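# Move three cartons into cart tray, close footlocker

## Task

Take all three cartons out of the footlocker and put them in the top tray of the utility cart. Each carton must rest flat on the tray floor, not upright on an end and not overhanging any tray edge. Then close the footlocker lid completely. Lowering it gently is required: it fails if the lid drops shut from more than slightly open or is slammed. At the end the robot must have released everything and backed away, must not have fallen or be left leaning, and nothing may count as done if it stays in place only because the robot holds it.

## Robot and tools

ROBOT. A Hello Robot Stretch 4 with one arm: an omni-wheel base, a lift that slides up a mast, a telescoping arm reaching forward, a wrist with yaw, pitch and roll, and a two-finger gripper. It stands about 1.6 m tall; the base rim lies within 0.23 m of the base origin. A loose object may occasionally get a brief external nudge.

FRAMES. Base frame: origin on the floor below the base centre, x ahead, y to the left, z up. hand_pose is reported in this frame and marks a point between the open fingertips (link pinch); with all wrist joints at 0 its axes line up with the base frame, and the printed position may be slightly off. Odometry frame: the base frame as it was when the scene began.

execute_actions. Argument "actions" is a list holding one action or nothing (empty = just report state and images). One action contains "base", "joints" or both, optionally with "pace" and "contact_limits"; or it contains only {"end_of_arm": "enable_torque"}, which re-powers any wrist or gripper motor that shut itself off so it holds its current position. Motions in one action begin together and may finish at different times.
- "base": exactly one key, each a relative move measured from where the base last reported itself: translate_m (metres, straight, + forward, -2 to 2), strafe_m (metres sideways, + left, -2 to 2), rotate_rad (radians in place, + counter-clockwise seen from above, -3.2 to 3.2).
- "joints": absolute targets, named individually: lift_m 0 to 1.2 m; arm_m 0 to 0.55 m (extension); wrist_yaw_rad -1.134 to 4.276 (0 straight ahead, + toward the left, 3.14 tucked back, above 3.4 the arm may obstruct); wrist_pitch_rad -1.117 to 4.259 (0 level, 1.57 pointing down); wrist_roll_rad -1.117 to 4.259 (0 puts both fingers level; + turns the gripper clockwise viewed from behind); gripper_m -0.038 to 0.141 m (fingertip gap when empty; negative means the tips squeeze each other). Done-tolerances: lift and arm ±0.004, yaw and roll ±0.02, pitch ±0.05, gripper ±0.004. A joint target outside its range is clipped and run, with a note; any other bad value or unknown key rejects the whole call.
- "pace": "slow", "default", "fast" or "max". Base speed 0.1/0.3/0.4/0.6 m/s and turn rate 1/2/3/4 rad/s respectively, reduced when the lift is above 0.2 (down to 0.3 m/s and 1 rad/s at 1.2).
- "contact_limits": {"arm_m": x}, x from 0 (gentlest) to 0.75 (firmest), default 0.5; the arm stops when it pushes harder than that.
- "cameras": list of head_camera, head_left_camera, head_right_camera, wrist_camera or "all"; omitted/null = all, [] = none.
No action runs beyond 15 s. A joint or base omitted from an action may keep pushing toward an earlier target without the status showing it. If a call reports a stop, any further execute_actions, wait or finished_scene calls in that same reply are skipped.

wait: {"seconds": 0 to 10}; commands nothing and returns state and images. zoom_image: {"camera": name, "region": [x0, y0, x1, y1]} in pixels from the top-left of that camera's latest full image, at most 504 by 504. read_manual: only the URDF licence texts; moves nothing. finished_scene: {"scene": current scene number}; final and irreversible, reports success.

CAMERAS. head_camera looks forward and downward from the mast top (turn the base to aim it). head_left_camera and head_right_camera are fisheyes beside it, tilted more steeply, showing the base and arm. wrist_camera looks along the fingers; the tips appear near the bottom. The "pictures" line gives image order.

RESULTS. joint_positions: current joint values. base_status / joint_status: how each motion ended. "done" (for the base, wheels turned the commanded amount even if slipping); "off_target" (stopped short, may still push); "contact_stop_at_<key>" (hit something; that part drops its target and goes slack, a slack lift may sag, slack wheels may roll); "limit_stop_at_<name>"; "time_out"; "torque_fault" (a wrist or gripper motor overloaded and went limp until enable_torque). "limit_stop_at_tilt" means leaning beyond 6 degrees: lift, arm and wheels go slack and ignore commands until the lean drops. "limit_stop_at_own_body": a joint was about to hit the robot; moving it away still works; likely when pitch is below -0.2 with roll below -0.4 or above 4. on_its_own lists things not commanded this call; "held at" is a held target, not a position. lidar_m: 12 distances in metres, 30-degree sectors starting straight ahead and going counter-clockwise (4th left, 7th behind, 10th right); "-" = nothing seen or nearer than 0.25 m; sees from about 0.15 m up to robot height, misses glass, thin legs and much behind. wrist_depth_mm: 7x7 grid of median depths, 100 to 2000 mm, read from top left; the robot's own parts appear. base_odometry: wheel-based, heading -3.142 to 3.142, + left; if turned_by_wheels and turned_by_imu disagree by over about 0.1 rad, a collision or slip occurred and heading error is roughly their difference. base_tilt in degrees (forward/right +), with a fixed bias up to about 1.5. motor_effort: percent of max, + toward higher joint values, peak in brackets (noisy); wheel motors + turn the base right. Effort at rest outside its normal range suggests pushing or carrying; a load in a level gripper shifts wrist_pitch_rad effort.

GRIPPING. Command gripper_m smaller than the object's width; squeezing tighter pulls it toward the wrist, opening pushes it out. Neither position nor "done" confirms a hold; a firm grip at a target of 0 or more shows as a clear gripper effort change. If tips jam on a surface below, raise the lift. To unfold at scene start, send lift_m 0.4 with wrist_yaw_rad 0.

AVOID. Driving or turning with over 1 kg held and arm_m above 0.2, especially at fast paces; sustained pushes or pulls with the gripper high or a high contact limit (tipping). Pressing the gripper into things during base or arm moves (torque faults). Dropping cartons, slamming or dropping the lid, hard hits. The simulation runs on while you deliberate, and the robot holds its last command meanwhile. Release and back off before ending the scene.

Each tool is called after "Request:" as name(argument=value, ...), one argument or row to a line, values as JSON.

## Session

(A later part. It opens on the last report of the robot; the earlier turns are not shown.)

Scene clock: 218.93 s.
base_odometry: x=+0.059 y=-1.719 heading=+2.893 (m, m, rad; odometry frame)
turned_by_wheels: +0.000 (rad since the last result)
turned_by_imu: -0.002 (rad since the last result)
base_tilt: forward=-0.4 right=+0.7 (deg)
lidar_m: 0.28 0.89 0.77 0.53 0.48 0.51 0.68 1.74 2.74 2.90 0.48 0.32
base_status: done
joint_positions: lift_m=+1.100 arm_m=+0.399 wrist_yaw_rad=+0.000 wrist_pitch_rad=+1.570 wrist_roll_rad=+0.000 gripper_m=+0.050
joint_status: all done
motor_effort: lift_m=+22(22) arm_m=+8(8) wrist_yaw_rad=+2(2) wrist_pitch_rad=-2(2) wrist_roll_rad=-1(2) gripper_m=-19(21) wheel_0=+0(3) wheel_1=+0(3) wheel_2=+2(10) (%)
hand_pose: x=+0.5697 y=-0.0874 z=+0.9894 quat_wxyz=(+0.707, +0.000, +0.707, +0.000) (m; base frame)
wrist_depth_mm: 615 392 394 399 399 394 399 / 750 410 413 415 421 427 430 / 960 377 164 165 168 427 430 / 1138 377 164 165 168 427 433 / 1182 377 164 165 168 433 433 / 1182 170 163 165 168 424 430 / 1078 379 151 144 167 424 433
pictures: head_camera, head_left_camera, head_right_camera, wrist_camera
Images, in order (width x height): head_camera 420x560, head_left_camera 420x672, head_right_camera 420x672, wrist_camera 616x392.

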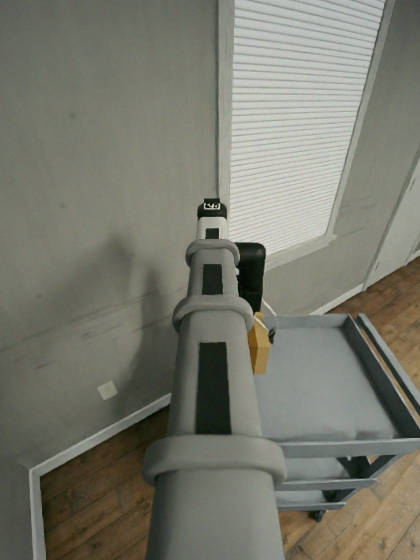

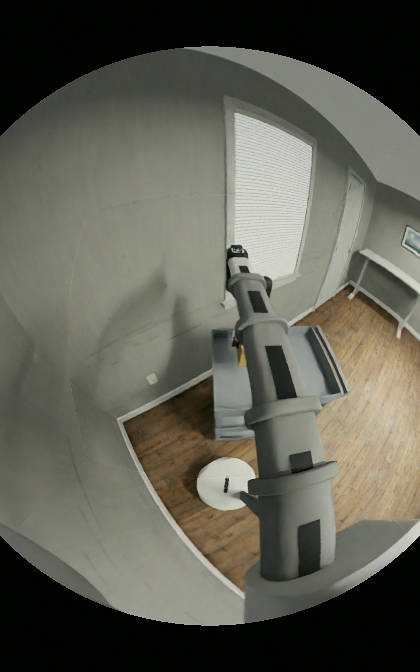

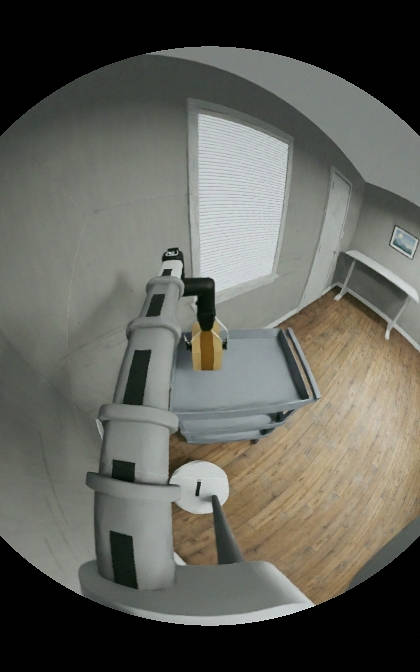

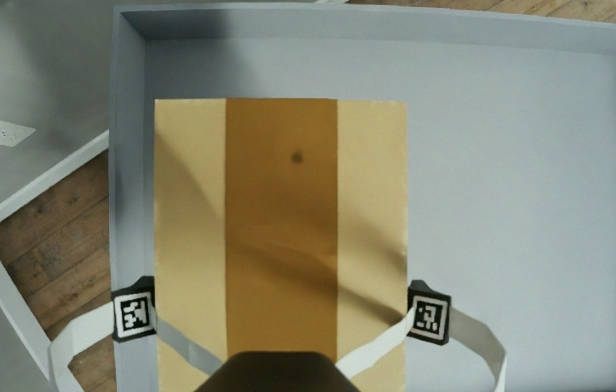

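Request:
execute_actions(
  actions=[
    {"base":{"strafe_m":0.035}},
  ],
  cameras=[],
)

Request:
execute_actions(
  actions=[
    {"joints":{"lift_m":0.968}},
  ],
  cameras=["wrist_camera"],
)

Scene clock: 224.03 s.
base_odometry: x=+0.050 y=-1.753 heading=+2.893 (m, m, rad; odometry frame)
turned_by_wheels: +0.000 (rad since the last result)
turned_by_imu: -0.002 (rad since the last result)
base_tilt: forward=-0.4 right=+0.7 (deg)
lidar_m: 0.30 0.84 0.72 0.51 0.47 0.49 0.66 1.66 2.76 2.92 0.48 0.33
base_status: done
joint_positions: lift_m=+1.100 arm_m=+0.399 wrist_yaw_rad=+0.000 wrist_pitch_rad=+1.570 wrist_roll_rad=+0.000 gripper_m=+0.050
joint_status: not commanded
motor_effort: lift_m=+22(22) arm_m=+8(8) wrist_yaw_rad=+1(1) wrist_pitch_rad=+0(0) wrist_roll_rad=-1(0) gripper_m=-21(22) wheel_0=+2(8) wheel_1=+0(7) wheel_2=+1(1) (%)
hand_pose: x=+0.5697 y=-0.0874 z=+0.9894 quat_wxyz=(+0.707, +0.000, +0.707, +0.000) (m; base frame)
wrist_depth_mm: 585 647 397 402 394 392 399 / 699 788 410 413 418 427 427 / 878 1060 164 166 168 430 430 / 1160 1160 164 166 167 427 430 / 1205 1182 164 165 168 424 430 / 1160 170 163 165 167 424 433 / 1060 1160 151 144 167 430 433
pictures: none
No camera images: the call's "cameras" was empty. Leave "cameras" out to get every camera's image.

Scene clock: 225.63 s.
base_odometry: x=+0.050 y=-1.753 heading=+2.893 (m, m, rad; odometry frame)
turned_by_wheels: +0.000 (rad since the last result)
turned_by_imu: -0.001 (rad since the last result)
base_tilt: forward=-0.4 right=+0.7 (deg)
lidar_m: 0.31 0.85 0.72 0.50 0.46 0.47 0.64 1.70 2.78 2.95 0.48 0.34
base_status: not commanded
joint_positions: lift_m=+0.968 arm_m=+0.399 wrist_yaw_rad=+0.000 wrist_pitch_rad=+1.570 wrist_roll_rad=+0.000 gripper_m=+0.050
joint_status: all done
motor_effort: lift_m=+14(20) arm_m=+8(8) wrist_yaw_rad=+1(1) wrist_pitch_rad=+0(1) wrist_roll_rad=-2(1) gripper_m=-21(21) wheel_0=+2(2) wheel_1=+1(1) wheel_2=+1(1) (%)
hand_pose: x=+0.5697 y=-0.0874 z=+0.8580 quat_wxyz=(+0.707, +0.000, +0.707, +0.000) (m; base frame)
wrist_depth_mm: 535 278 282 283 287 294 294 / 627 278 281 283 289 293 294 / 788 250 164 166 168 291 296 / 1042 251 164 165 168 291 294 / 1042 250 163 165 168 291 296 / 1008 170 163 165 167 293 297 / 212 252 151 144 168 293 297
pictures: wrist_camera
Images, in order (width x height): wrist_camera 616x392.

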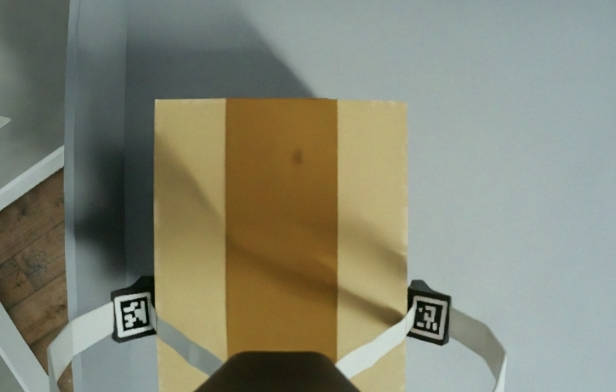

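Request:
execute_actions(
  actions=[
    {"joints":{"gripper_m":0.135}},
  ],
  cameras=["wrist_camera"],
)

Request:
execute_actions(
  actions=[
    {"joints":{"lift_m":1.1}},
  ],
  cameras=["wrist_camera","head_right_camera"],
)

Scene clock: 229.07 s.
base_odometry: x=+0.050 y=-1.753 heading=+2.893 (m, m, rad; odometry frame)
turned_by_wheels: +0.000 (rad since the last result)
turned_by_imu: -0.001 (rad since the last result)
base_tilt: forward=-0.5 right=+0.6 (deg)
lidar_m: 0.30 0.85 0.70 0.48 0.44 0.48 0.64 1.70 2.77 2.91 0.47 0.31
base_status: not commanded
joint_positions: lift_m=+0.968 arm_m=+0.399 wrist_yaw_rad=+0.000 wrist_pitch_rad=+1.571 wrist_roll_rad=+0.000 gripper_m=+0.135
joint_status: all done
motor_effort: lift_m=+14(14) arm_m=+8(8) wrist_yaw_rad=+3(4) wrist_pitch_rad=-4(7) wrist_roll_rad=-1(2) gripper_m=+1(21) wheel_0=+2(2) wheel_1=+1(1) wheel_2=+1(1) (%)
hand_pose: x=+0.5694 y=-0.0874 z=+0.8580 quat_wxyz=(+0.707, +0.000, +0.707, +0.000) (m; base frame)
wrist_depth_mm: 559 282 287 290 294 297 301 / 634 282 286 289 293 297 300 / 768 271 170 171 175 297 300 / 991 272 170 172 174 296 301 / 1042 253 169 172 174 297 300 / 1042 182 170 172 175 298 301 / 1025 263 170 144 174 300 300
pictures: wrist_camera
Images, in order (width x height): wrist_camera 616x392.

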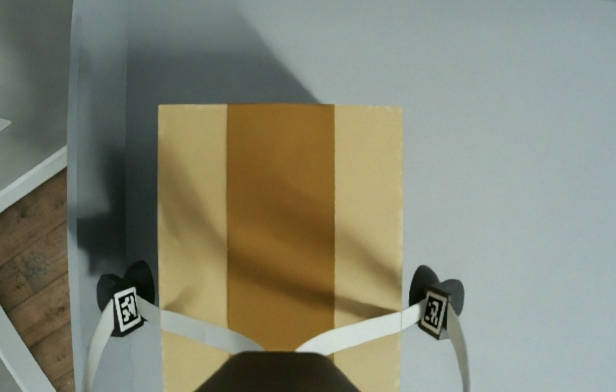

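Scene clock: 230.67 s.
base_odometry: x=+0.050 y=-1.753 heading=+2.893 (m, m, rad; odometry frame)
turned_by_wheels: +0.000 (rad since the last result)
turned_by_imu: -0.001 (rad since the last result)
base_tilt: forward=-0.5 right=+0.6 (deg)
lidar_m: 0.29 0.85 0.75 0.49 0.47 0.49 0.69 1.73 2.78 2.89 0.46 0.33
base_status: not commanded
joint_positions: lift_m=+1.100 arm_m=+0.399 wrist_yaw_rad=+0.000 wrist_pitch_rad=+1.570 wrist_roll_rad=+0.000 gripper_m=+0.135
joint_status: all done
motor_effort: lift_m=+22(24) arm_m=+8(8) wrist_yaw_rad=+2(2) wrist_pitch_rad=+2(4) wrist_roll_rad=-1(2) gripper_m=-1(2) wheel_0=+1(2) wheel_1=+1(1) wheel_2=+1(1) (%)
hand_pose: x=+0.5699 y=-0.0874 z=+0.9893 quat_wxyz=(+0.708, +0.000, +0.707, +0.000) (m; base frame)
wrist_depth_mm: 585 654 397 402 397 389 399 / 699 809 413 418 421 427 436 / 904 1078 410 415 421 424 430 / 1138 1160 298 298 421 427 430 / 1182 1138 297 300 421 427 433 / 1138 195 297 298 202 427 430 / 1118 1182 410 146 424 427 433
pictures: head_right_camera, wrist_camera
Images, in order (width x height): head_right_camera 420x672, wrist_camera 616x392.

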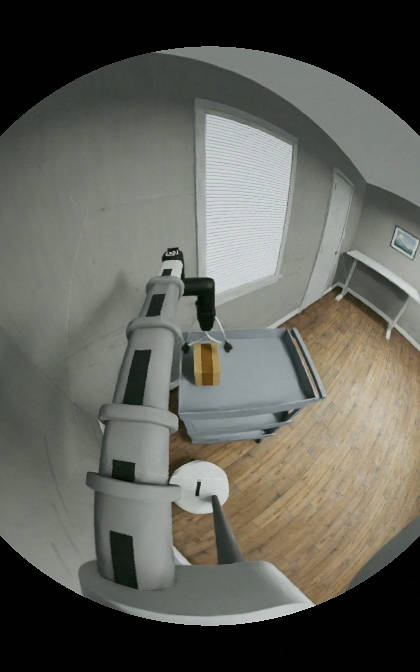

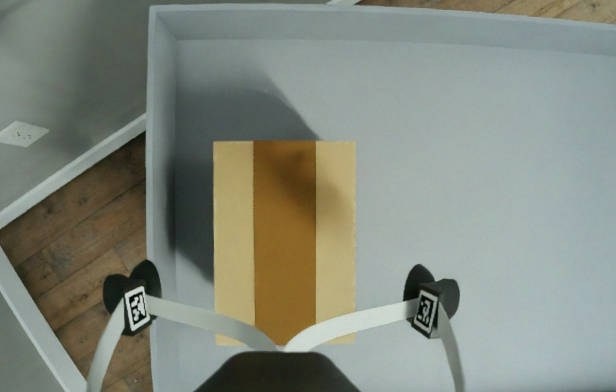

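Request:
execute_actions(
  actions=[
    {"base":{"translate_m":-0.15},"joints":{"arm_m":0.1}},
  ],
  cameras=[],
)

Request:
execute_actions(
  actions=[
    {"base":{"rotate_rad":-1.606},"joints":{"lift_m":0.62,"gripper_m":0.141,"wrist_roll_rad":-0.28}},
  ],
  cameras=["head_camera"],
)

Request:
execute_actions(
  actions=[
    {"base":{"translate_m":2.0},"pace":"fast"},
  ],
  cameras=[],
)

Request:
execute_actions(
  actions=[
    {"base":{"translate_m":0.525},"pace":"fast"},
  ],
  cameras=[],
)

Request:
execute_actions(
  actions=[
    {"base":{"rotate_rad":-0.952}},
  ],
  cameras=["head_camera"],
)

Scene clock: 238.97 s.
base_odometry: x=+0.195 y=-1.790 heading=+2.893 (m, m, rad; odometry frame)
turned_by_wheels: +0.000 (rad since the last result)
turned_by_imu: -0.002 (rad since the last result)
base_tilt: forward=-0.4 right=+0.6 (deg)
lidar_m: 0.45 0.98 0.58 0.41 0.38 0.39 0.52 1.40 2.70 2.76 0.66 0.47
base_status: done
joint_positions: lift_m=+1.100 arm_m=+0.101 wrist_yaw_rad=+0.000 wrist_pitch_rad=+1.570 wrist_roll_rad=+0.000 gripper_m=+0.135
joint_status: all done
motor_effort: lift_m=+22(22) arm_m=-8(10) wrist_yaw_rad=+2(0) wrist_pitch_rad=+0(0) wrist_roll_rad=-1(1) gripper_m=+1(1) wheel_0=+0(3) wheel_1=+0(5) wheel_2=-2(5) (%)
hand_pose: x=+0.2725 y=-0.0874 z=+0.9893 quat_wxyz=(+0.707, +0.000, +0.707, +0.000) (m; base frame)
wrist_depth_mm: 1078 1160 384 389 389 397 402 / 1138 1182 723 732 750 750 715 / 1182 1182 1205 1229 1205 1205 1229 / 1160 1160 1205 1205 1229 1229 1255 / 1078 1205 1160 1205 1229 1255 1229 / 946 195 1008 991 202 1229 1255 / 842 1098 976 146 1205 1255 1281
pictures: none
No camera images: the call's "cameras" was empty. Leave "cameras" out to get every camera's image.

Scene clock: 241.87 s.
base_odometry: x=+0.195 y=-1.790 heading=+1.287 (m, m, rad; odometry frame)
turned_by_wheels: -1.606 (rad since the last result)
turned_by_imu: -1.610 (rad since the last result)
base_tilt: forward=-0.5 right=+0.8 (deg)
lidar_m: 2.71 0.66 0.48 0.44 0.98 0.62 0.41 0.36 0.38 0.51 1.30 2.76
base_status: done
joint_positions: lift_m=+0.620 arm_m=+0.101 wrist_yaw_rad=+0.000 wrist_pitch_rad=+1.570 wrist_roll_rad=-0.280 gripper_m=+0.141
joint_status: all done
motor_effort: lift_m=+13(21) arm_m=-8(8) wrist_yaw_rad=+2(1) wrist_pitch_rad=+0(1) wrist_roll_rad=-1(4) gripper_m=+0(0) wheel_0=-1(3) wheel_1=+0(6) wheel_2=+1(5) (%)
hand_pose: x=+0.2725 y=-0.0874 z=+0.5101 quat_wxyz=(+0.700, -0.099, +0.700, +0.098) (m; base frame)
wrist_depth_mm: 707 715 732 732 732 741 741 / 715 723 723 723 732 750 750 / 699 715 723 723 741 741 750 / 707 715 723 741 741 750 750 / 707 715 585 732 741 750 759 / 699 193 517 569 216 750 750 / 504 508 508 148 741 750 750
pictures: head_camera
Images, in order (width x height): head_camera 420x560.

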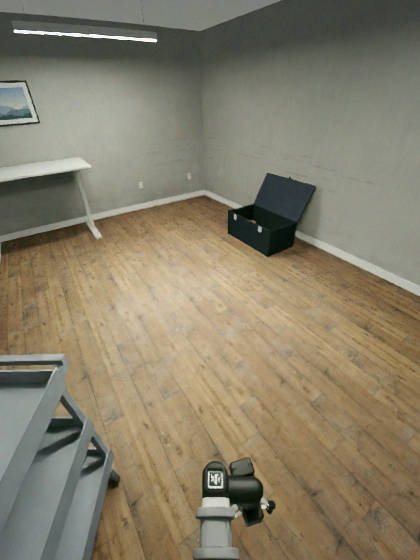

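Scene clock: 248.23 s.
base_odometry: x=+0.755 y=+0.130 heading=+1.287 (m, m, rad; odometry frame)
turned_by_wheels: +0.000 (rad since the last result)
turned_by_imu: -0.003 (rad since the last result)
base_tilt: forward=-0.5 right=+0.7 (deg)
lidar_m: 1.19 2.63 1.97 2.21 2.08 1.48 1.91 2.02 2.09 1.69 1.00 0.89
base_status: done
joint_positions: lift_m=+0.620 arm_m=+0.101 wrist_yaw_rad=+0.000 wrist_pitch_rad=+1.570 wrist_roll_rad=-0.280 gripper_m=+0.141
joint_status: not commanded
motor_effort: lift_m=+13(13) arm_m=-8(8) wrist_yaw_rad=+1(2) wrist_pitch_rad=-1(0) wrist_roll_rad=-2(2) gripper_m=+1(1) wheel_0=-2(6) wheel_1=-2(7) wheel_2=+0(13) (%)
hand_pose: x=+0.2725 y=-0.0874 z=+0.5101 quat_wxyz=(+0.700, -0.099, +0.700, +0.098) (m; base frame)
wrist_depth_mm: 707 707 723 723 732 750 750 / 707 715 715 732 741 741 750 / 699 715 732 732 732 750 750 / 715 723 715 732 732 759 750 / 707 715 621 732 741 750 759 / 707 194 517 574 215 759 759 / 508 512 517 148 741 741 741
pictures: none
No camera images: the call's "cameras" was empty. Leave "cameras" out to get every camera's image.

Scene clock: 250.93 s.
base_odometry: x=+0.902 y=+0.635 heading=+1.287 (m, m, rad; odometry frame)
turned_by_wheels: +0.000 (rad since the last result)
turned_by_imu: -0.001 (rad since the last result)
base_tilt: forward=-0.5 right=+0.7 (deg)
lidar_m: 0.81 2.20 1.65 1.93 2.39 1.97 2.02 2.47 2.02 0.65 0.58 0.59
base_status: done
joint_positions: lift_m=+0.620 arm_m=+0.101 wrist_yaw_rad=+0.000 wrist_pitch_rad=+1.570 wrist_roll_rad=-0.280 gripper_m=+0.141
joint_status: not commanded
motor_effort: lift_m=+14(13) arm_m=-8(8) wrist_yaw_rad=+1(2) wrist_pitch_rad=+1(0) wrist_roll_rad=-2(3) gripper_m=+1(2) wheel_0=-2(5) wheel_1=-1(7) wheel_2=+1(13) (%)
hand_pose: x=+0.2725 y=-0.0874 z=+0.5101 quat_wxyz=(+0.700, -0.099, +0.700, +0.098) (m; base frame)
wrist_depth_mm: 707 715 723 723 750 597 459 / 699 707 723 732 750 640 492 / 707 715 715 732 732 715 521 / 707 707 723 732 732 750 559 / 707 715 591 732 741 741 597 / 699 193 512 574 214 741 647 / 500 508 512 148 741 741 699
pictures: none
No camera images: the call's "cameras" was empty. Leave "cameras" out to get every camera's image.

Scene clock: 252.60 s.
base_odometry: x=+0.902 y=+0.635 heading=+0.335 (m, m, rad; odometry frame)
turned_by_wheels: -0.952 (rad since the last result)
turned_by_imu: -0.954 (rad since the last result)
base_tilt: forward=-0.5 right=+0.7 (deg)
lidar_m: 0.57 0.64 1.94 2.22 1.67 2.16 2.40 1.96 2.57 2.44 1.82 0.61
base_status: done
joint_positions: lift_m=+0.620 arm_m=+0.101 wrist_yaw_rad=+0.000 wrist_pitch_rad=+1.570 wrist_roll_rad=-0.280 gripper_m=+0.141
joint_status: not commanded
motor_effort: lift_m=+14(14) arm_m=-8(8) wrist_yaw_rad=+2(2) wrist_pitch_rad=+0(1) wrist_roll_rad=-2(2) gripper_m=-1(1) wheel_0=+0(6) wheel_1=-1(4) wheel_2=+0(8) (%)
hand_pose: x=+0.2725 y=-0.0874 z=+0.5100 quat_wxyz=(+0.700, -0.099, +0.700, +0.098) (m; base frame)
wrist_depth_mm: 723 707 723 707 609 741 750 / 707 715 715 732 723 750 741 / 707 707 732 741 732 750 750 / 715 723 723 741 732 759 750 / 707 707 591 723 741 741 759 / 715 193 512 574 216 750 759 / 508 504 512 148 732 750 750
pictures: head_camera
Images, in order (width x height): head_camera 420x560.

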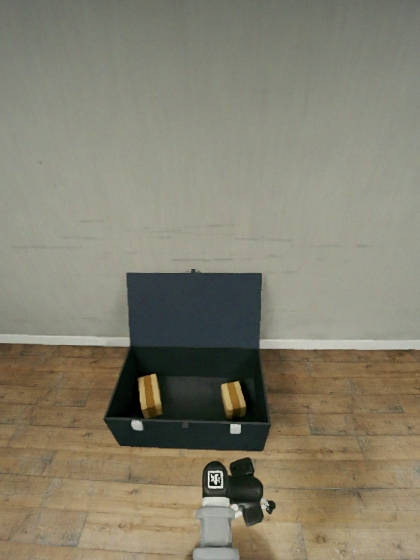

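Request:
execute_actions(
  actions=[
    {"base":{"translate_m":0.28},"joints":{"arm_m":0.37}},
  ],
  cameras=[],
)

Request:
execute_actions(
  actions=[
    {"joints":{"lift_m":0.45}},
  ],
  cameras=["wrist_camera"],
)

Scene clock: 260.63 s.
base_odometry: x=+1.166 y=+0.727 heading=+0.335 (m, m, rad; odometry frame)
turned_by_wheels: +0.000 (rad since the last result)
turned_by_imu: -0.002 (rad since the last result)
base_tilt: forward=-0.4 right=+0.8 (deg)
lidar_m: 0.32 0.36 0.46 2.22 1.83 2.15 2.67 2.17 2.57 2.47 1.46 0.33
base_status: done
joint_positions: lift_m=+0.620 arm_m=+0.369 wrist_yaw_rad=+0.000 wrist_pitch_rad=+1.570 wrist_roll_rad=-0.280 gripper_m=+0.141
joint_status: all done
motor_effort: lift_m=+14(14) arm_m=+8(8) wrist_yaw_rad=+1(2) wrist_pitch_rad=+3(1) wrist_roll_rad=-1(3) gripper_m=-2(0) wheel_0=+1(4) wheel_1=+1(5) wheel_2=+0(8) (%)
hand_pose: x=+0.5397 y=-0.0874 z=+0.5100 quat_wxyz=(+0.700, -0.099, +0.700, +0.099) (m; base frame)
wrist_depth_mm: 676 676 539 455 399 375 676 / 603 691 707 668 530 436 750 / 615 699 699 715 707 504 750 / 691 707 707 585 699 750 759 / 668 691 691 699 597 741 759 / 469 193 699 715 216 750 759 / 389 418 477 148 504 741 750
pictures: none
No camera images: the call's "cameras" was empty. Leave "cameras" out to get every camera's image.

Scene clock: 262.43 s.
base_odometry: x=+1.166 y=+0.727 heading=+0.335 (m, m, rad; odometry frame)
turned_by_wheels: +0.000 (rad since the last result)
turned_by_imu: -0.001 (rad since the last result)
base_tilt: forward=-0.5 right=+0.7 (deg)
lidar_m: 0.31 0.33 0.48 2.19 1.80 2.12 2.66 2.19 2.58 2.46 1.46 0.34
base_status: not commanded
joint_positions: lift_m=+0.450 arm_m=+0.369 wrist_yaw_rad=+0.000 wrist_pitch_rad=+1.570 wrist_roll_rad=-0.280 gripper_m=+0.141
joint_status: all done
motor_effort: lift_m=+13(13) arm_m=+8(8) wrist_yaw_rad=+2(1) wrist_pitch_rad=+0(2) wrist_roll_rad=-2(1) gripper_m=-1(1) wheel_0=+1(1) wheel_1=+1(1) wheel_2=+0(0) (%)
hand_pose: x=+0.5397 y=-0.0874 z=+0.3401 quat_wxyz=(+0.700, -0.099, +0.700, +0.099) (m; base frame)
wrist_depth_mm: 521 525 530 455 387 330 296 / 521 521 525 535 525 415 319 / 521 530 530 421 539 404 296 / 525 525 535 421 544 373 274 / 525 525 535 421 530 338 256 / 473 194 530 539 214 283 245 / 379 415 477 148 455 267 585
pictures: wrist_camera
Images, in order (width x height): wrist_camera 616x392.

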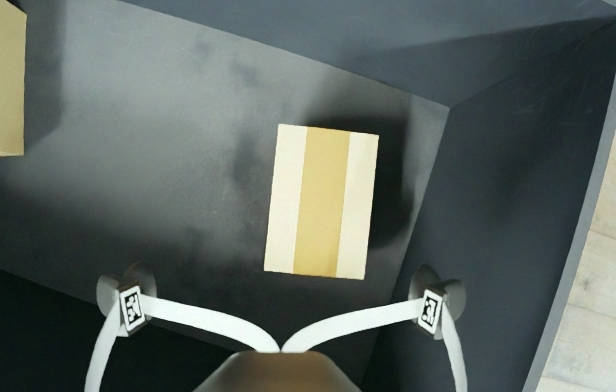

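Request:
execute_actions(
  actions=[
    {"base":{"strafe_m":-0.033},"joints":{"arm_m":0.411,"wrist_roll_rad":-0.185,"lift_m":0.33}},
  ],
  cameras=["wrist_camera"],
)

Scene clock: 267.27 s.
base_odometry: x=+1.177 y=+0.695 heading=+0.335 (m, m, rad; odometry frame)
turned_by_wheels: +0.000 (rad since the last result)
turned_by_imu: -0.002 (rad since the last result)
base_tilt: forward=-0.4 right=+0.7 (deg)
lidar_m: 0.29 0.34 0.47 2.23 1.83 2.21 2.69 2.14 2.53 2.46 1.41 0.34
base_status: done
joint_positions: lift_m=+0.330 arm_m=+0.410 wrist_yaw_rad=+0.000 wrist_pitch_rad=+1.570 wrist_roll_rad=-0.185 gripper_m=+0.141
joint_status: all done
motor_effort: lift_m=+13(14) arm_m=+8(10) wrist_yaw_rad=+2(1) wrist_pitch_rad=+3(1) wrist_roll_rad=+1(2) gripper_m=+1(1) wheel_0=+0(8) wheel_1=+1(7) wheel_2=-1(0) (%)
hand_pose: x=+0.5807 y=-0.0874 z=+0.2201 quat_wxyz=(+0.704, -0.065, +0.704, +0.065) (m; base frame)
wrist_depth_mm: 407 410 389 347 307 273 240 / 407 407 413 418 421 325 234 / 404 413 413 415 424 309 225 / 407 410 300 301 424 290 213 / 407 410 300 301 424 272 204 / 404 193 301 303 215 231 198 / 407 413 413 148 394 224 -
pictures: wrist_camera
Images, in order (width x height): wrist_camera 616x392.

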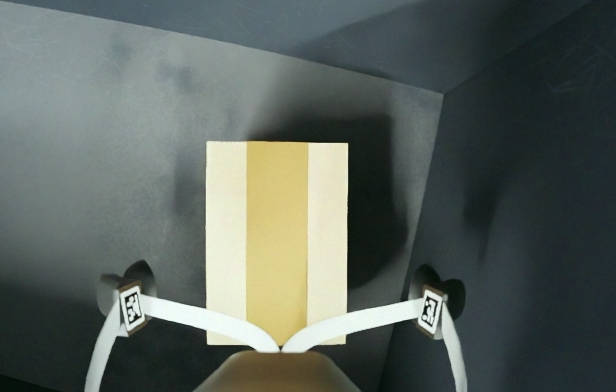

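Request:
execute_actions(
  actions=[
    {"joints":{"lift_m":0.2}},
  ],
  cameras=["wrist_camera"],
)

Request:
execute_actions(
  actions=[
    {"joints":{"gripper_m":0.05}},
  ],
  cameras=["wrist_camera"],
)

Scene clock: 271.23 s.
base_odometry: x=+1.177 y=+0.695 heading=+0.335 (m, m, rad; odometry frame)
turned_by_wheels: +0.000 (rad since the last result)
turned_by_imu: -0.001 (rad since the last result)
base_tilt: forward=-0.5 right=+0.7 (deg)
lidar_m: 0.32 0.34 0.49 2.24 1.83 2.22 2.64 2.14 2.54 2.43 1.42 0.34
base_status: not commanded
joint_positions: lift_m=+0.201 arm_m=+0.410 wrist_yaw_rad=+0.000 wrist_pitch_rad=+1.571 wrist_roll_rad=-0.185 gripper_m=+0.141
joint_status: all done
motor_effort: lift_m=+9(13) arm_m=+8(8) wrist_yaw_rad=+1(1) wrist_pitch_rad=-1(4) wrist_roll_rad=-1(2) gripper_m=-1(0) wheel_0=+0(1) wheel_1=+2(2) wheel_2=+0(1) (%)
hand_pose: x=+0.5805 y=-0.0874 z=+0.0904 quat_wxyz=(+0.704, -0.065, +0.704, +0.065) (m; base frame)
wrist_depth_mm: 282 285 289 293 294 271 241 / 283 286 287 293 294 297 235 / 282 285 173 174 294 297 225 / 283 286 172 174 296 293 214 / 283 285 172 174 296 268 204 / 282 176 173 174 185 220 198 / 283 286 172 148 297 233 -
pictures: wrist_camera
Images, in order (width x height): wrist_camera 616x392.

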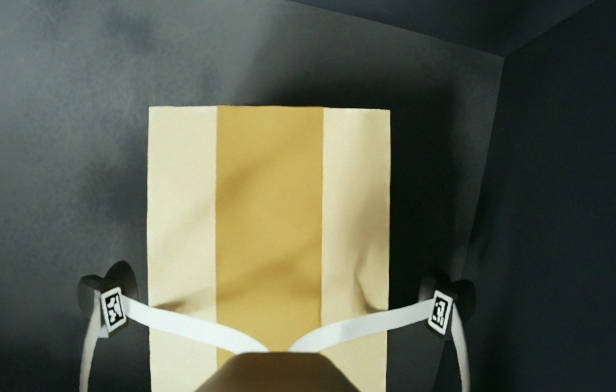

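Scene clock: 273.17 s.
base_odometry: x=+1.177 y=+0.695 heading=+0.335 (m, m, rad; odometry frame)
turned_by_wheels: +0.000 (rad since the last result)
turned_by_imu: -0.001 (rad since the last result)
base_tilt: forward=-0.3 right=+0.8 (deg)
lidar_m: 0.31 0.32 0.49 2.25 1.82 2.22 2.67 2.13 2.46 2.44 1.44 0.31
base_status: not commanded
joint_positions: lift_m=+0.200 arm_m=+0.410 wrist_yaw_rad=+0.000 wrist_pitch_rad=+1.570 wrist_roll_rad=-0.185 gripper_m=+0.050
joint_status: all done
motor_effort: lift_m=+13(14) arm_m=+8(8) wrist_yaw_rad=+2(1) wrist_pitch_rad=+1(2) wrist_roll_rad=+0(0) gripper_m=-21(23) wheel_0=+1(1) wheel_1=+2(2) wheel_2=+0(0) (%)
hand_pose: x=+0.5806 y=-0.0874 z=+0.0901 quat_wxyz=(+0.704, -0.065, +0.704, +0.065) (m; base frame)
wrist_depth_mm: 279 281 283 289 290 272 242 / 281 282 285 287 290 291 234 / 279 282 164 166 167 294 224 / 279 282 164 166 168 291 214 / 281 283 164 165 167 271 203 / 281 170 163 165 167 229 198 / 279 283 151 144 167 211 -
pictures: wrist_camera
Images, in order (width x height): wrist_camera 616x392.

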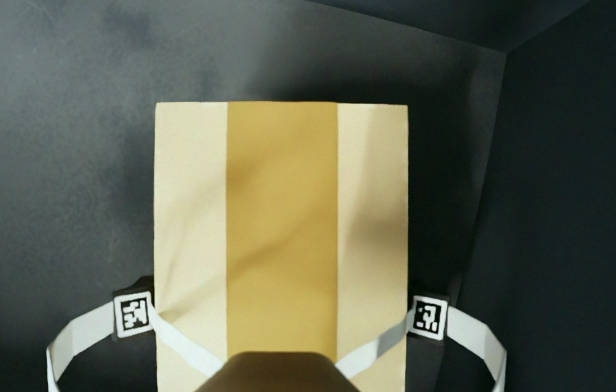

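Request:
execute_actions(
  actions=[
    {"joints":{"lift_m":0.62}},
  ],
  cameras=["wrist_camera"],
)

Request:
execute_actions(
  actions=[
    {"base":{"translate_m":-0.3},"joints":{"arm_m":0.12,"wrist_roll_rad":0}},
  ],
  cameras=[],
)

Request:
execute_actions(
  actions=[
    {"base":{"rotate_rad":-2.128}},
  ],
  cameras=[],
)

Request:
execute_actions(
  actions=[
    {"base":{"translate_m":2.0},"pace":"fast"},
  ],
  cameras=[],
)

Request:
execute_actions(
  actions=[
    {"base":{"translate_m":0.295},"joints":{"lift_m":1.1}},
  ],
  cameras=[],
)

Request:
execute_actions(
  actions=[
    {"base":{"rotate_rad":-1.597}},
  ],
  cameras=["head_right_camera"],
)

Request:
execute_actions(
  actions=[
    {"base":{"translate_m":0.3},"joints":{"arm_m":0.40}},
  ],
  cameras=["head_right_camera","wrist_camera"],
)

Scene clock: 283.03 s.
base_odometry: x=+1.177 y=+0.695 heading=+0.335 (m, m, rad; odometry frame)
turned_by_wheels: +0.000 (rad since the last result)
turned_by_imu: -0.002 (rad since the last result)
base_tilt: forward=-0.4 right=+0.7 (deg)
lidar_m: 0.32 0.34 0.50 2.25 1.83 2.18 2.67 2.16 2.52 2.44 1.43 0.33
base_status: not commanded
joint_positions: lift_m=+0.620 arm_m=+0.410 wrist_yaw_rad=+0.000 wrist_pitch_rad=+1.570 wrist_roll_rad=-0.185 gripper_m=+0.050
joint_status: all done
motor_effort: lift_m=+23(24) arm_m=+8(8) wrist_yaw_rad=+1(1) wrist_pitch_rad=+1(1) wrist_roll_rad=+0(1) gripper_m=-22(22) wheel_0=+0(1) wheel_1=+2(1) wheel_2=-1(0) (%)
hand_pose: x=+0.5806 y=-0.0874 z=+0.5092 quat_wxyz=(+0.704, -0.065, +0.704, +0.065) (m; base frame)
wrist_depth_mm: 512 445 394 384 364 362 691 / 683 691 544 462 415 741 750 / 683 691 165 166 168 741 750 / 683 683 164 165 168 732 768 / 683 707 164 166 168 750 759 / 615 169 163 165 168 759 750 / 449 492 151 144 167 750 750
pictures: wrist_camera
Images, in order (width x height): wrist_camera 616x392.

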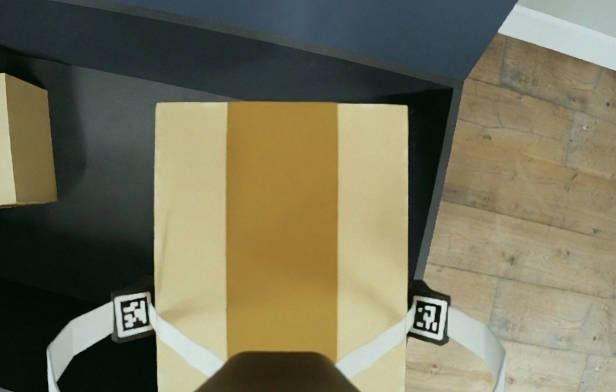

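Scene clock: 285.50 s.
base_odometry: x=+0.894 y=+0.597 heading=+0.335 (m, m, rad; odometry frame)
turned_by_wheels: +0.000 (rad since the last result)
turned_by_imu: -0.001 (rad since the last result)
base_tilt: forward=-0.4 right=+0.8 (deg)
lidar_m: 0.57 0.62 1.96 2.25 1.67 2.20 2.36 1.92 2.52 2.44 1.83 0.61
base_status: done
joint_positions: lift_m=+0.620 arm_m=+0.121 wrist_yaw_rad=+0.000 wrist_pitch_rad=+1.570 wrist_roll_rad=+0.000 gripper_m=+0.050
joint_status: all done
motor_effort: lift_m=+23(23) arm_m=-8(9) wrist_yaw_rad=+2(1) wrist_pitch_rad=-1(1) wrist_roll_rad=+0(3) gripper_m=-20(20) wheel_0=+0(4) wheel_1=+0(4) wheel_2=-2(10) (%)
hand_pose: x=+0.2924 y=-0.0874 z=+0.5093 quat_wxyz=(+0.707, +0.000, +0.707, +0.000) (m; base frame)
wrist_depth_mm: 691 691 699 691 732 750 759 / 699 715 723 723 741 750 750 / 715 707 165 166 168 741 759 / 707 715 164 165 168 750 759 / 707 699 164 166 167 750 759 / 707 169 163 165 167 750 759 / 707 512 151 144 167 741 759
pictures: none
No camera images: the call's "cameras" was empty. Leave "cameras" out to get every camera's image.

Scene clock: 287.83 s.
base_odometry: x=+0.894 y=+0.597 heading=-1.793 (m, m, rad; odometry frame)
turned_by_wheels: -2.128 (rad since the last result)
turned_by_imu: -2.132 (rad since the last result)
base_tilt: forward=-0.3 right=+0.7 (deg)
lidar_m: 2.52 2.43 1.88 0.66 0.59 0.64 1.91 2.24 1.68 2.14 2.34 1.92
base_status: done
joint_positions: lift_m=+0.620 arm_m=+0.121 wrist_yaw_rad=+0.000 wrist_pitch_rad=+1.570 wrist_roll_rad=+0.000 gripper_m=+0.050
joint_status: not commanded
motor_effort: lift_m=+23(23) arm_m=-8(8) wrist_yaw_rad=+1(2) wrist_pitch_rad=+0(0) wrist_roll_rad=-1(0) gripper_m=-19(21) wheel_0=+0(6) wheel_1=+0(8) wheel_2=+0(1) (%)
hand_pose: x=+0.2926 y=-0.0874 z=+0.5093 quat_wxyz=(+0.707, +0.000, +0.707, +0.000) (m; base frame)
wrist_depth_mm: 707 715 715 723 732 741 759 / 699 707 715 723 741 741 759 / 699 715 164 167 169 759 759 / 715 715 164 166 167 741 741 / 707 707 164 165 168 750 750 / 699 169 164 165 167 750 759 / 707 508 151 144 167 741 750
pictures: none
No camera images: the call's "cameras" was empty. Leave "cameras" out to get every camera's image.

Scene clock: 294.20 s.
base_odometry: x=+0.453 y=-1.354 heading=-1.793 (m, m, rad; odometry frame)
turned_by_wheels: +0.000 (rad since the last result)
turned_by_imu: -0.002 (rad since the last result)
base_tilt: forward=-0.5 right=+0.7 (deg)
lidar_m: 0.74 0.70 0.74 1.09 2.30 2.24 2.34 3.21 1.96 0.61 0.67 1.01
base_status: done
joint_positions: lift_m=+0.620 arm_m=+0.121 wrist_yaw_rad=+0.000 wrist_pitch_rad=+1.570 wrist_roll_rad=+0.000 gripper_m=+0.050
joint_status: not commanded
motor_effort: lift_m=+23(23) arm_m=-8(8) wrist_yaw_rad=+2(0) wrist_pitch_rad=-1(1) wrist_roll_rad=+0(0) gripper_m=-21(23) wheel_0=+0(5) wheel_1=-1(7) wheel_2=-1(7) (%)
hand_pose: x=+0.2925 y=-0.0874 z=+0.5093 quat_wxyz=(+0.707, +0.000, +0.707, +0.000) (m; base frame)
wrist_depth_mm: 676 699 715 732 723 741 750 / 699 707 715 715 732 741 759 / 707 707 164 165 168 750 741 / 707 707 165 166 168 750 750 / 715 723 163 166 168 741 750 / 707 169 164 165 167 759 750 / 707 508 151 144 167 741 759
pictures: none
No camera images: the call's "cameras" was empty. Leave "cameras" out to get every camera's image.

Scene clock: 297.07 s.
base_odometry: x=+0.388 y=-1.642 heading=-1.793 (m, m, rad; odometry frame)
turned_by_wheels: +0.000 (rad since the last result)
turned_by_imu: -0.001 (rad since the last result)
base_tilt: forward=-0.4 right=+0.8 (deg)
lidar_m: 0.47 0.45 0.49 0.67 1.88 2.54 2.52 3.46 0.67 0.62 0.65 0.25
base_status: done
joint_positions: lift_m=+1.100 arm_m=+0.121 wrist_yaw_rad=+0.000 wrist_pitch_rad=+1.570 wrist_roll_rad=+0.000 gripper_m=+0.050
joint_status: all done
motor_effort: lift_m=+23(25) arm_m=-8(8) wrist_yaw_rad=+1(1) wrist_pitch_rad=+0(0) wrist_roll_rad=-1(0) gripper_m=-20(20) wheel_0=+0(4) wheel_1=+0(4) wheel_2=+1(10) (%)
hand_pose: x=+0.2925 y=-0.0874 z=+0.9892 quat_wxyz=(+0.707, +0.000, +0.707, +0.000) (m; base frame)
wrist_depth_mm: 338 404 512 699 1042 1255 1182 / 407 500 654 946 1205 1229 1255 / 535 627 164 166 168 1255 1255 / 768 946 164 166 168 1255 1229 / 1160 1160 164 165 168 1229 1098 / 1138 169 163 165 167 1078 931 / 1160 1205 151 144 168 1078 1078
pictures: none
No camera images: the call's "cameras" was empty. Leave "cameras" out to get every camera's image.

Scene clock: 299.57 s.
base_odometry: x=+0.388 y=-1.642 heading=+2.893 (m, m, rad; odometry frame)
turned_by_wheels: -1.597 (rad since the last result)
turned_by_imu: -1.601 (rad since the last result)
base_tilt: forward=-0.4 right=+0.7 (deg)
lidar_m: 0.62 0.68 0.68 0.48 0.46 0.46 0.66 1.76 2.56 2.51 3.43 0.68
base_status: done
joint_positions: lift_m=+1.100 arm_m=+0.121 wrist_yaw_rad=+0.000 wrist_pitch_rad=+1.570 wrist_roll_rad=+0.000 gripper_m=+0.050
joint_status: not commanded
motor_effort: lift_m=+23(23) arm_m=-8(8) wrist_yaw_rad=+0(1) wrist_pitch_rad=+1(0) wrist_roll_rad=+0(1) gripper_m=-20(21) wheel_0=-1(5) wheel_1=+0(4) wheel_2=+1(8) (%)
hand_pose: x=+0.2925 y=-0.0874 z=+0.9893 quat_wxyz=(+0.707, +0.000, +0.707, +0.000) (m; base frame)
wrist_depth_mm: 1182 1160 891 917 759 1205 1229 / 1160 1160 1042 1060 1229 1205 1229 / 1182 1138 165 166 169 1229 1255 / 1160 1160 164 166 168 1255 1255 / 1138 1182 163 165 168 1229 1255 / 991 170 164 166 167 1229 1229 / 891 1118 151 144 167 1255 1255
pictures: head_right_camera
Images, in order (width x height): head_right_camera 420x672.

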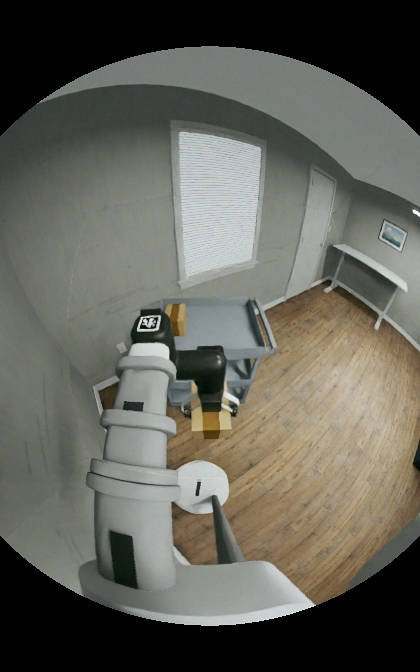

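Scene clock: 302.03 s.
base_odometry: x=+0.097 y=-1.568 heading=+2.893 (m, m, rad; odometry frame)
turned_by_wheels: +0.000 (rad since the last result)
turned_by_imu: -0.001 (rad since the last result)
base_tilt: forward=-0.6 right=+0.7 (deg)
lidar_m: 0.32 0.34 0.88 0.64 0.59 0.63 0.85 2.35 2.60 2.81 0.49 0.37
base_status: done
joint_positions: lift_m=+1.100 arm_m=+0.399 wrist_yaw_rad=+0.000 wrist_pitch_rad=+1.570 wrist_roll_rad=+0.000 gripper_m=+0.050
joint_status: all done
motor_effort: lift_m=+23(23) arm_m=+8(9) wrist_yaw_rad=+1(1) wrist_pitch_rad=+1(4) wrist_roll_rad=-2(1) gripper_m=-21(22) wheel_0=+1(4) wheel_1=+0(6) wheel_2=+2(7) (%)
hand_pose: x=+0.5698 y=-0.0874 z=+0.9893 quat_wxyz=(+0.707, +0.000, +0.707, +0.000) (m; base frame)
wrist_depth_mm: 397 404 410 415 415 421 410 / 399 402 410 413 421 427 424 / 289 290 164 165 168 424 427 / 287 291 164 166 168 424 424 / 289 291 163 166 168 427 418 / 290 169 163 165 168 427 421 / 402 407 151 145 167 424 421
pictures: head_right_camera, wrist_camera
Images, in order (width x height): head_right_camera 420x672, wrist_camera 616x392.

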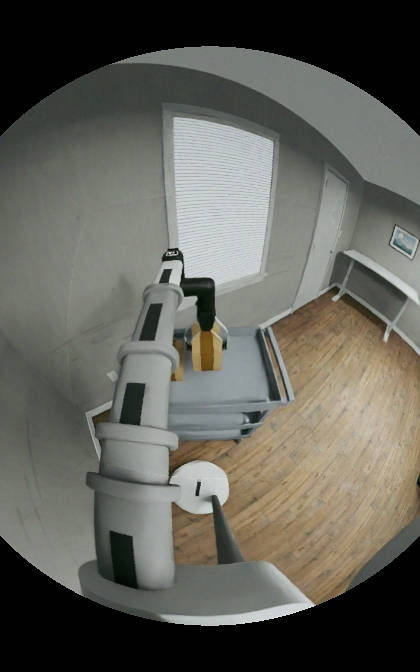

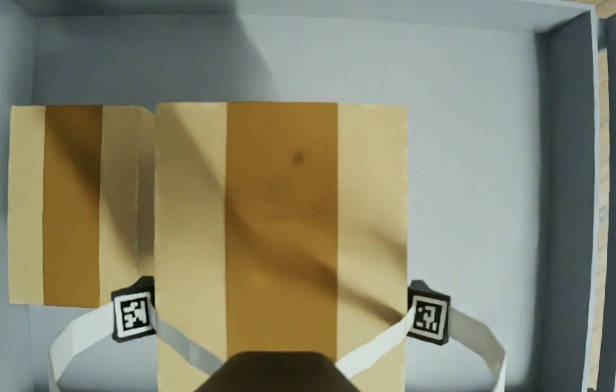

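Request:
execute_actions(
  actions=[
    {"joints":{"lift_m":0.968}},
  ],
  cameras=["wrist_camera"],
)

Request:
execute_actions(
  actions=[
    {"joints":{"gripper_m":0.13}},
  ],
  cameras=["wrist_camera"],
)

Request:
execute_actions(
  actions=[
    {"joints":{"lift_m":1.1}},
  ],
  cameras=["wrist_camera"],
)

Scene clock: 308.30 s.
base_odometry: x=+0.097 y=-1.568 heading=+2.893 (m, m, rad; odometry frame)
turned_by_wheels: +0.000 (rad since the last result)
turned_by_imu: -0.002 (rad since the last result)
base_tilt: forward=-0.4 right=+0.8 (deg)
lidar_m: 0.33 0.33 0.93 0.64 0.59 0.63 0.87 2.34 2.59 2.82 0.49 0.35
base_status: not commanded
joint_positions: lift_m=+0.968 arm_m=+0.399 wrist_yaw_rad=+0.000 wrist_pitch_rad=+1.570 wrist_roll_rad=+0.000 gripper_m=+0.050
joint_status: all done
motor_effort: lift_m=+14(20) arm_m=+8(8) wrist_yaw_rad=+0(1) wrist_pitch_rad=+1(2) wrist_roll_rad=-1(0) gripper_m=-23(21) wheel_0=+1(1) wheel_1=+0(0) wheel_2=+2(2) (%)
hand_pose: x=+0.5698 y=-0.0874 z=+0.8580 quat_wxyz=(+0.707, +0.000, +0.707, +0.000) (m; base frame)
wrist_depth_mm: 276 277 281 286 286 291 293 / 179 278 281 283 289 291 296 / 182 238 164 166 167 291 294 / 184 240 164 165 168 293 296 / 184 240 164 166 167 293 294 / 173 170 163 166 167 293 296 / 162 278 151 144 167 291 296
pictures: wrist_camera
Images, in order (width x height): wrist_camera 616x392.

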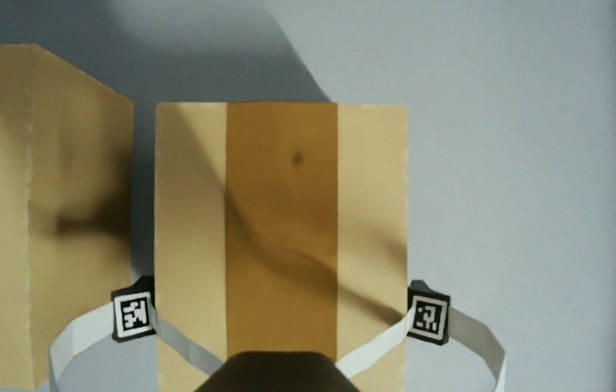

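Scene clock: 310.03 s.
base_odometry: x=+0.097 y=-1.568 heading=+2.893 (m, m, rad; odometry frame)
turned_by_wheels: +0.000 (rad since the last result)
turned_by_imu: -0.001 (rad since the last result)
base_tilt: forward=-0.5 right=+0.7 (deg)
lidar_m: 0.33 0.35 0.91 0.62 0.60 0.65 0.88 2.34 2.59 2.81 0.50 0.33
base_status: not commanded
joint_positions: lift_m=+0.968 arm_m=+0.399 wrist_yaw_rad=+0.000 wrist_pitch_rad=+1.571 wrist_roll_rad=+0.000 gripper_m=+0.130
joint_status: all done
motor_effort: lift_m=+14(14) arm_m=+8(8) wrist_yaw_rad=+2(5) wrist_pitch_rad=-2(10) wrist_roll_rad=-1(0) gripper_m=+1(20) wheel_0=+1(1) wheel_1=+0(0) wheel_2=+2(2) (%)
hand_pose: x=+0.5694 y=-0.0874 z=+0.8580 quat_wxyz=(+0.707, +0.000, +0.707, +0.000) (m; base frame)
wrist_depth_mm: 279 282 285 289 293 298 301 / 180 286 286 291 294 297 300 / 183 257 169 172 174 297 301 / 183 260 170 172 174 297 300 / 185 242 170 172 175 297 301 / 184 182 170 172 175 297 300 / 183 283 169 144 174 298 300
pictures: wrist_camera
Images, in order (width x height): wrist_camera 616x392.

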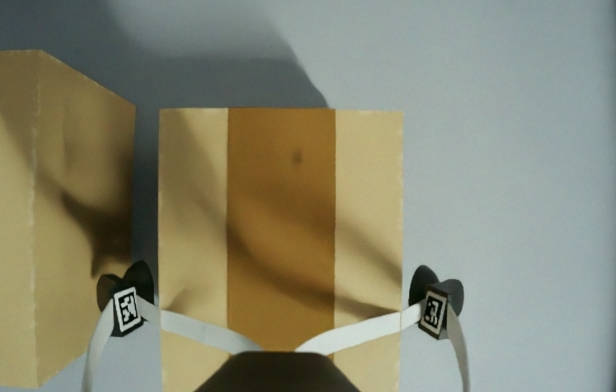

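Scene clock: 311.63 s.
base_odometry: x=+0.097 y=-1.568 heading=+2.893 (m, m, rad; odometry frame)
turned_by_wheels: +0.000 (rad since the last result)
turned_by_imu: -0.001 (rad since the last result)
base_tilt: forward=-0.4 right=+0.7 (deg)
lidar_m: 0.33 0.37 0.88 0.63 0.58 0.64 0.90 2.37 2.60 2.80 0.50 0.35
base_status: not commanded
joint_positions: lift_m=+1.100 arm_m=+0.399 wrist_yaw_rad=+0.000 wrist_pitch_rad=+1.570 wrist_roll_rad=+0.000 gripper_m=+0.130
joint_status: all done
motor_effort: lift_m=+22(24) arm_m=+8(8) wrist_yaw_rad=+1(3) wrist_pitch_rad=+3(6) wrist_roll_rad=-1(2) gripper_m=-1(1) wheel_0=+1(1) wheel_1=+0(0) wheel_2=+2(2) (%)
hand_pose: x=+0.5699 y=-0.0874 z=+0.9893 quat_wxyz=(+0.708, +0.000, +0.707, +0.000) (m; base frame)
wrist_depth_mm: 402 404 410 415 418 424 413 / 399 404 410 418 418 424 427 / 290 291 415 418 418 424 418 / 290 293 297 300 421 427 421 / 290 293 297 300 421 430 418 / 402 196 298 298 200 427 418 / 404 410 410 144 424 427 424
pictures: wrist_camera
Images, in order (width x height): wrist_camera 616x392.

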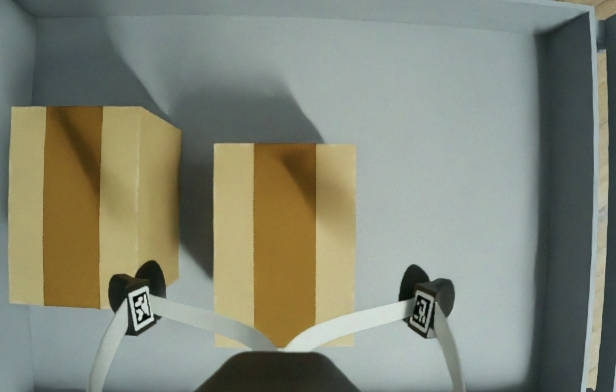

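Request:
execute_actions(
  actions=[
    {"base":{"translate_m":-0.15},"joints":{"arm_m":0.1}},
  ],
  cameras=[],
)

Request:
execute_actions(
  actions=[
    {"base":{"rotate_rad":-1.503},"joints":{"lift_m":0.62,"gripper_m":0.141,"wrist_roll_rad":-0.33}},
  ],
  cameras=["head_camera"],
)

Request:
execute_actions(
  actions=[
    {"base":{"translate_m":2.0},"pace":"fast"},
  ],
  cameras=[],
)

Request:
execute_actions(
  actions=[
    {"base":{"translate_m":0.754},"pace":"fast"},
  ],
  cameras=[],
)

Request:
execute_actions(
  actions=[
    {"base":{"rotate_rad":-1.055}},
  ],
  cameras=["head_camera"],
)

Scene clock: 318.80 s.
base_odometry: x=+0.242 y=-1.605 heading=+2.893 (m, m, rad; odometry frame)
turned_by_wheels: +0.000 (rad since the last result)
turned_by_imu: -0.002 (rad since the last result)
base_tilt: forward=-0.3 right=+0.8 (deg)
lidar_m: 0.48 0.51 0.81 0.54 0.51 0.55 0.77 2.11 2.53 2.63 3.37 0.50
base_status: done
joint_positions: lift_m=+1.100 arm_m=+0.101 wrist_yaw_rad=+0.000 wrist_pitch_rad=+1.570 wrist_roll_rad=+0.000 gripper_m=+0.130
joint_status: all done
motor_effort: lift_m=+22(22) arm_m=-8(9) wrist_yaw_rad=+2(1) wrist_pitch_rad=-1(3) wrist_roll_rad=-2(1) gripper_m=+0(1) wheel_0=+0(5) wheel_1=+2(4) wheel_2=-2(9) (%)
hand_pose: x=+0.2725 y=-0.0874 z=+0.9893 quat_wxyz=(+0.707, +0.000, +0.707, +0.000) (m; base frame)
wrist_depth_mm: 517 715 741 732 585 427 1255 / 1138 866 732 732 750 1229 1255 / 1160 1160 1205 1182 1229 1205 1255 / 1160 1160 1205 1229 1182 1229 1255 / 1182 1160 1160 1205 1229 1229 1255 / 1118 195 991 976 200 1205 1229 / 1025 1182 976 145 1229 1229 1255
pictures: none
No camera images: the call's "cameras" was empty. Leave "cameras" out to get every camera's image.

Scene clock: 321.70 s.
base_odometry: x=+0.242 y=-1.605 heading=+1.390 (m, m, rad; odometry frame)
turned_by_wheels: -1.503 (rad since the last result)
turned_by_imu: -1.507 (rad since the last result)
base_tilt: forward=-0.5 right=+0.7 (deg)
lidar_m: 2.87 0.68 0.48 0.47 0.53 0.76 0.53 0.52 0.57 0.84 2.55 2.54
base_status: done
joint_positions: lift_m=+0.620 arm_m=+0.101 wrist_yaw_rad=+0.000 wrist_pitch_rad=+1.570 wrist_roll_rad=-0.330 gripper_m=+0.141
joint_status: all done
motor_effort: lift_m=+13(22) arm_m=-8(8) wrist_yaw_rad=+1(2) wrist_pitch_rad=-2(0) wrist_roll_rad=-2(4) gripper_m=+2(1) wheel_0=+0(5) wheel_1=+1(3) wheel_2=+0(7) (%)
hand_pose: x=+0.2725 y=-0.0874 z=+0.5101 quat_wxyz=(+0.698, -0.116, +0.697, +0.116) (m; base frame)
wrist_depth_mm: 707 707 723 732 741 759 768 / 707 715 715 723 741 741 750 / 707 715 732 723 732 759 750 / 715 715 723 723 741 750 759 / 707 699 591 732 741 750 759 / 715 193 512 597 216 750 759 / 504 508 508 148 741 750 759
pictures: head_camera
Images, in order (width x height): head_camera 420x560.

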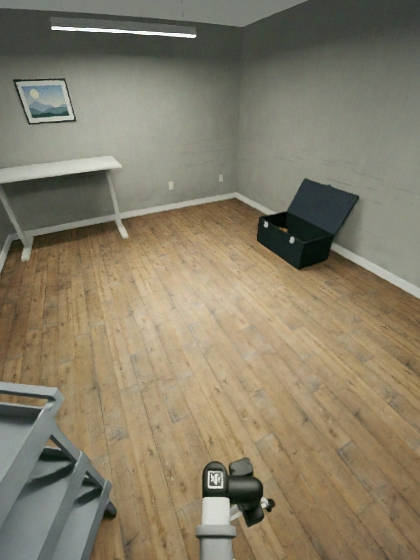

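Scene clock: 328.07 s.
base_odometry: x=+0.601 y=+0.363 heading=+1.390 (m, m, rad; odometry frame)
turned_by_wheels: +0.000 (rad since the last result)
turned_by_imu: -0.002 (rad since the last result)
base_tilt: forward=-0.4 right=+0.6 (deg)
lidar_m: 2.46 1.66 1.71 2.05 2.00 1.55 2.08 2.30 2.29 1.72 0.97 1.06
base_status: done
joint_positions: lift_m=+0.620 arm_m=+0.101 wrist_yaw_rad=+0.000 wrist_pitch_rad=+1.570 wrist_roll_rad=-0.330 gripper_m=+0.141
joint_status: not commanded
motor_effort: lift_m=+13(13) arm_m=-8(8) wrist_yaw_rad=+1(2) wrist_pitch_rad=+0(0) wrist_roll_rad=-2(2) gripper_m=+0(2) wheel_0=+0(7) wheel_1=+0(5) wheel_2=+1(12) (%)
hand_pose: x=+0.2725 y=-0.0874 z=+0.5101 quat_wxyz=(+0.698, -0.116, +0.697, +0.116) (m; base frame)
wrist_depth_mm: 715 707 723 723 723 741 750 / 707 715 715 732 741 759 741 / 707 723 715 723 750 759 750 / 715 715 723 732 750 750 768 / 723 715 585 732 741 759 759 / 699 193 512 597 215 741 759 / 504 508 512 148 741 750 750
pictures: none
No camera images: the call's "cameras" was empty. Leave "cameras" out to get every camera's image.

Scene clock: 331.33 s.
base_odometry: x=+0.737 y=+1.104 heading=+1.390 (m, m, rad; odometry frame)
turned_by_wheels: +0.000 (rad since the last result)
turned_by_imu: -0.001 (rad since the last result)
base_tilt: forward=-0.5 right=+0.6 (deg)
lidar_m: 1.78 1.69 1.19 1.43 2.31 2.34 2.32 2.95 0.90 0.66 0.62 1.43
base_status: done
joint_positions: lift_m=+0.620 arm_m=+0.101 wrist_yaw_rad=+0.000 wrist_pitch_rad=+1.570 wrist_roll_rad=-0.330 gripper_m=+0.141
joint_status: not commanded
motor_effort: lift_m=+13(13) arm_m=-8(8) wrist_yaw_rad=+2(2) wrist_pitch_rad=-1(1) wrist_roll_rad=-3(3) gripper_m=+1(0) wheel_0=+1(6) wheel_1=+0(4) wheel_2=+0(14) (%)
hand_pose: x=+0.2725 y=-0.0874 z=+0.5101 quat_wxyz=(+0.698, -0.116, +0.697, +0.116) (m; base frame)
wrist_depth_mm: 715 707 723 732 732 750 741 / 715 715 723 723 741 750 750 / 715 707 723 723 732 750 750 / 715 707 723 723 732 750 750 / 707 707 580 732 732 732 768 / 707 193 512 603 216 750 691 / 504 512 512 148 750 750 715
pictures: none
No camera images: the call's "cameras" was empty. Leave "cameras" out to get every camera's image.

Scene clock: 333.07 s.
base_odometry: x=+0.737 y=+1.104 heading=+0.335 (m, m, rad; odometry frame)
turned_by_wheels: -1.055 (rad since the last result)
turned_by_imu: -1.057 (rad since the last result)
base_tilt: forward=-0.4 right=+0.7 (deg)
lidar_m: 0.63 1.44 1.74 1.70 1.17 1.49 2.30 2.32 2.25 2.95 0.85 0.61
base_status: done
joint_positions: lift_m=+0.620 arm_m=+0.101 wrist_yaw_rad=+0.000 wrist_pitch_rad=+1.570 wrist_roll_rad=-0.330 gripper_m=+0.141
joint_status: not commanded
motor_effort: lift_m=+13(13) arm_m=-8(8) wrist_yaw_rad=+3(2) wrist_pitch_rad=+0(1) wrist_roll_rad=-4(2) gripper_m=+0(0) wheel_0=+1(5) wheel_1=+0(5) wheel_2=-2(3) (%)
hand_pose: x=+0.2725 y=-0.0874 z=+0.5101 quat_wxyz=(+0.698, -0.116, +0.697, +0.116) (m; base frame)
wrist_depth_mm: 707 715 732 723 699 574 512 / 707 715 715 732 732 750 634 / 707 715 715 732 741 741 741 / 707 707 715 732 741 759 750 / 707 715 591 732 750 750 759 / 707 193 517 597 214 750 750 / 508 504 508 148 732 759 741
pictures: head_camera
Images, in order (width x height): head_camera 420x560.

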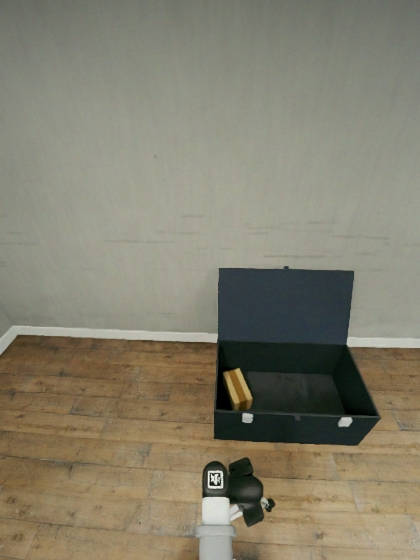

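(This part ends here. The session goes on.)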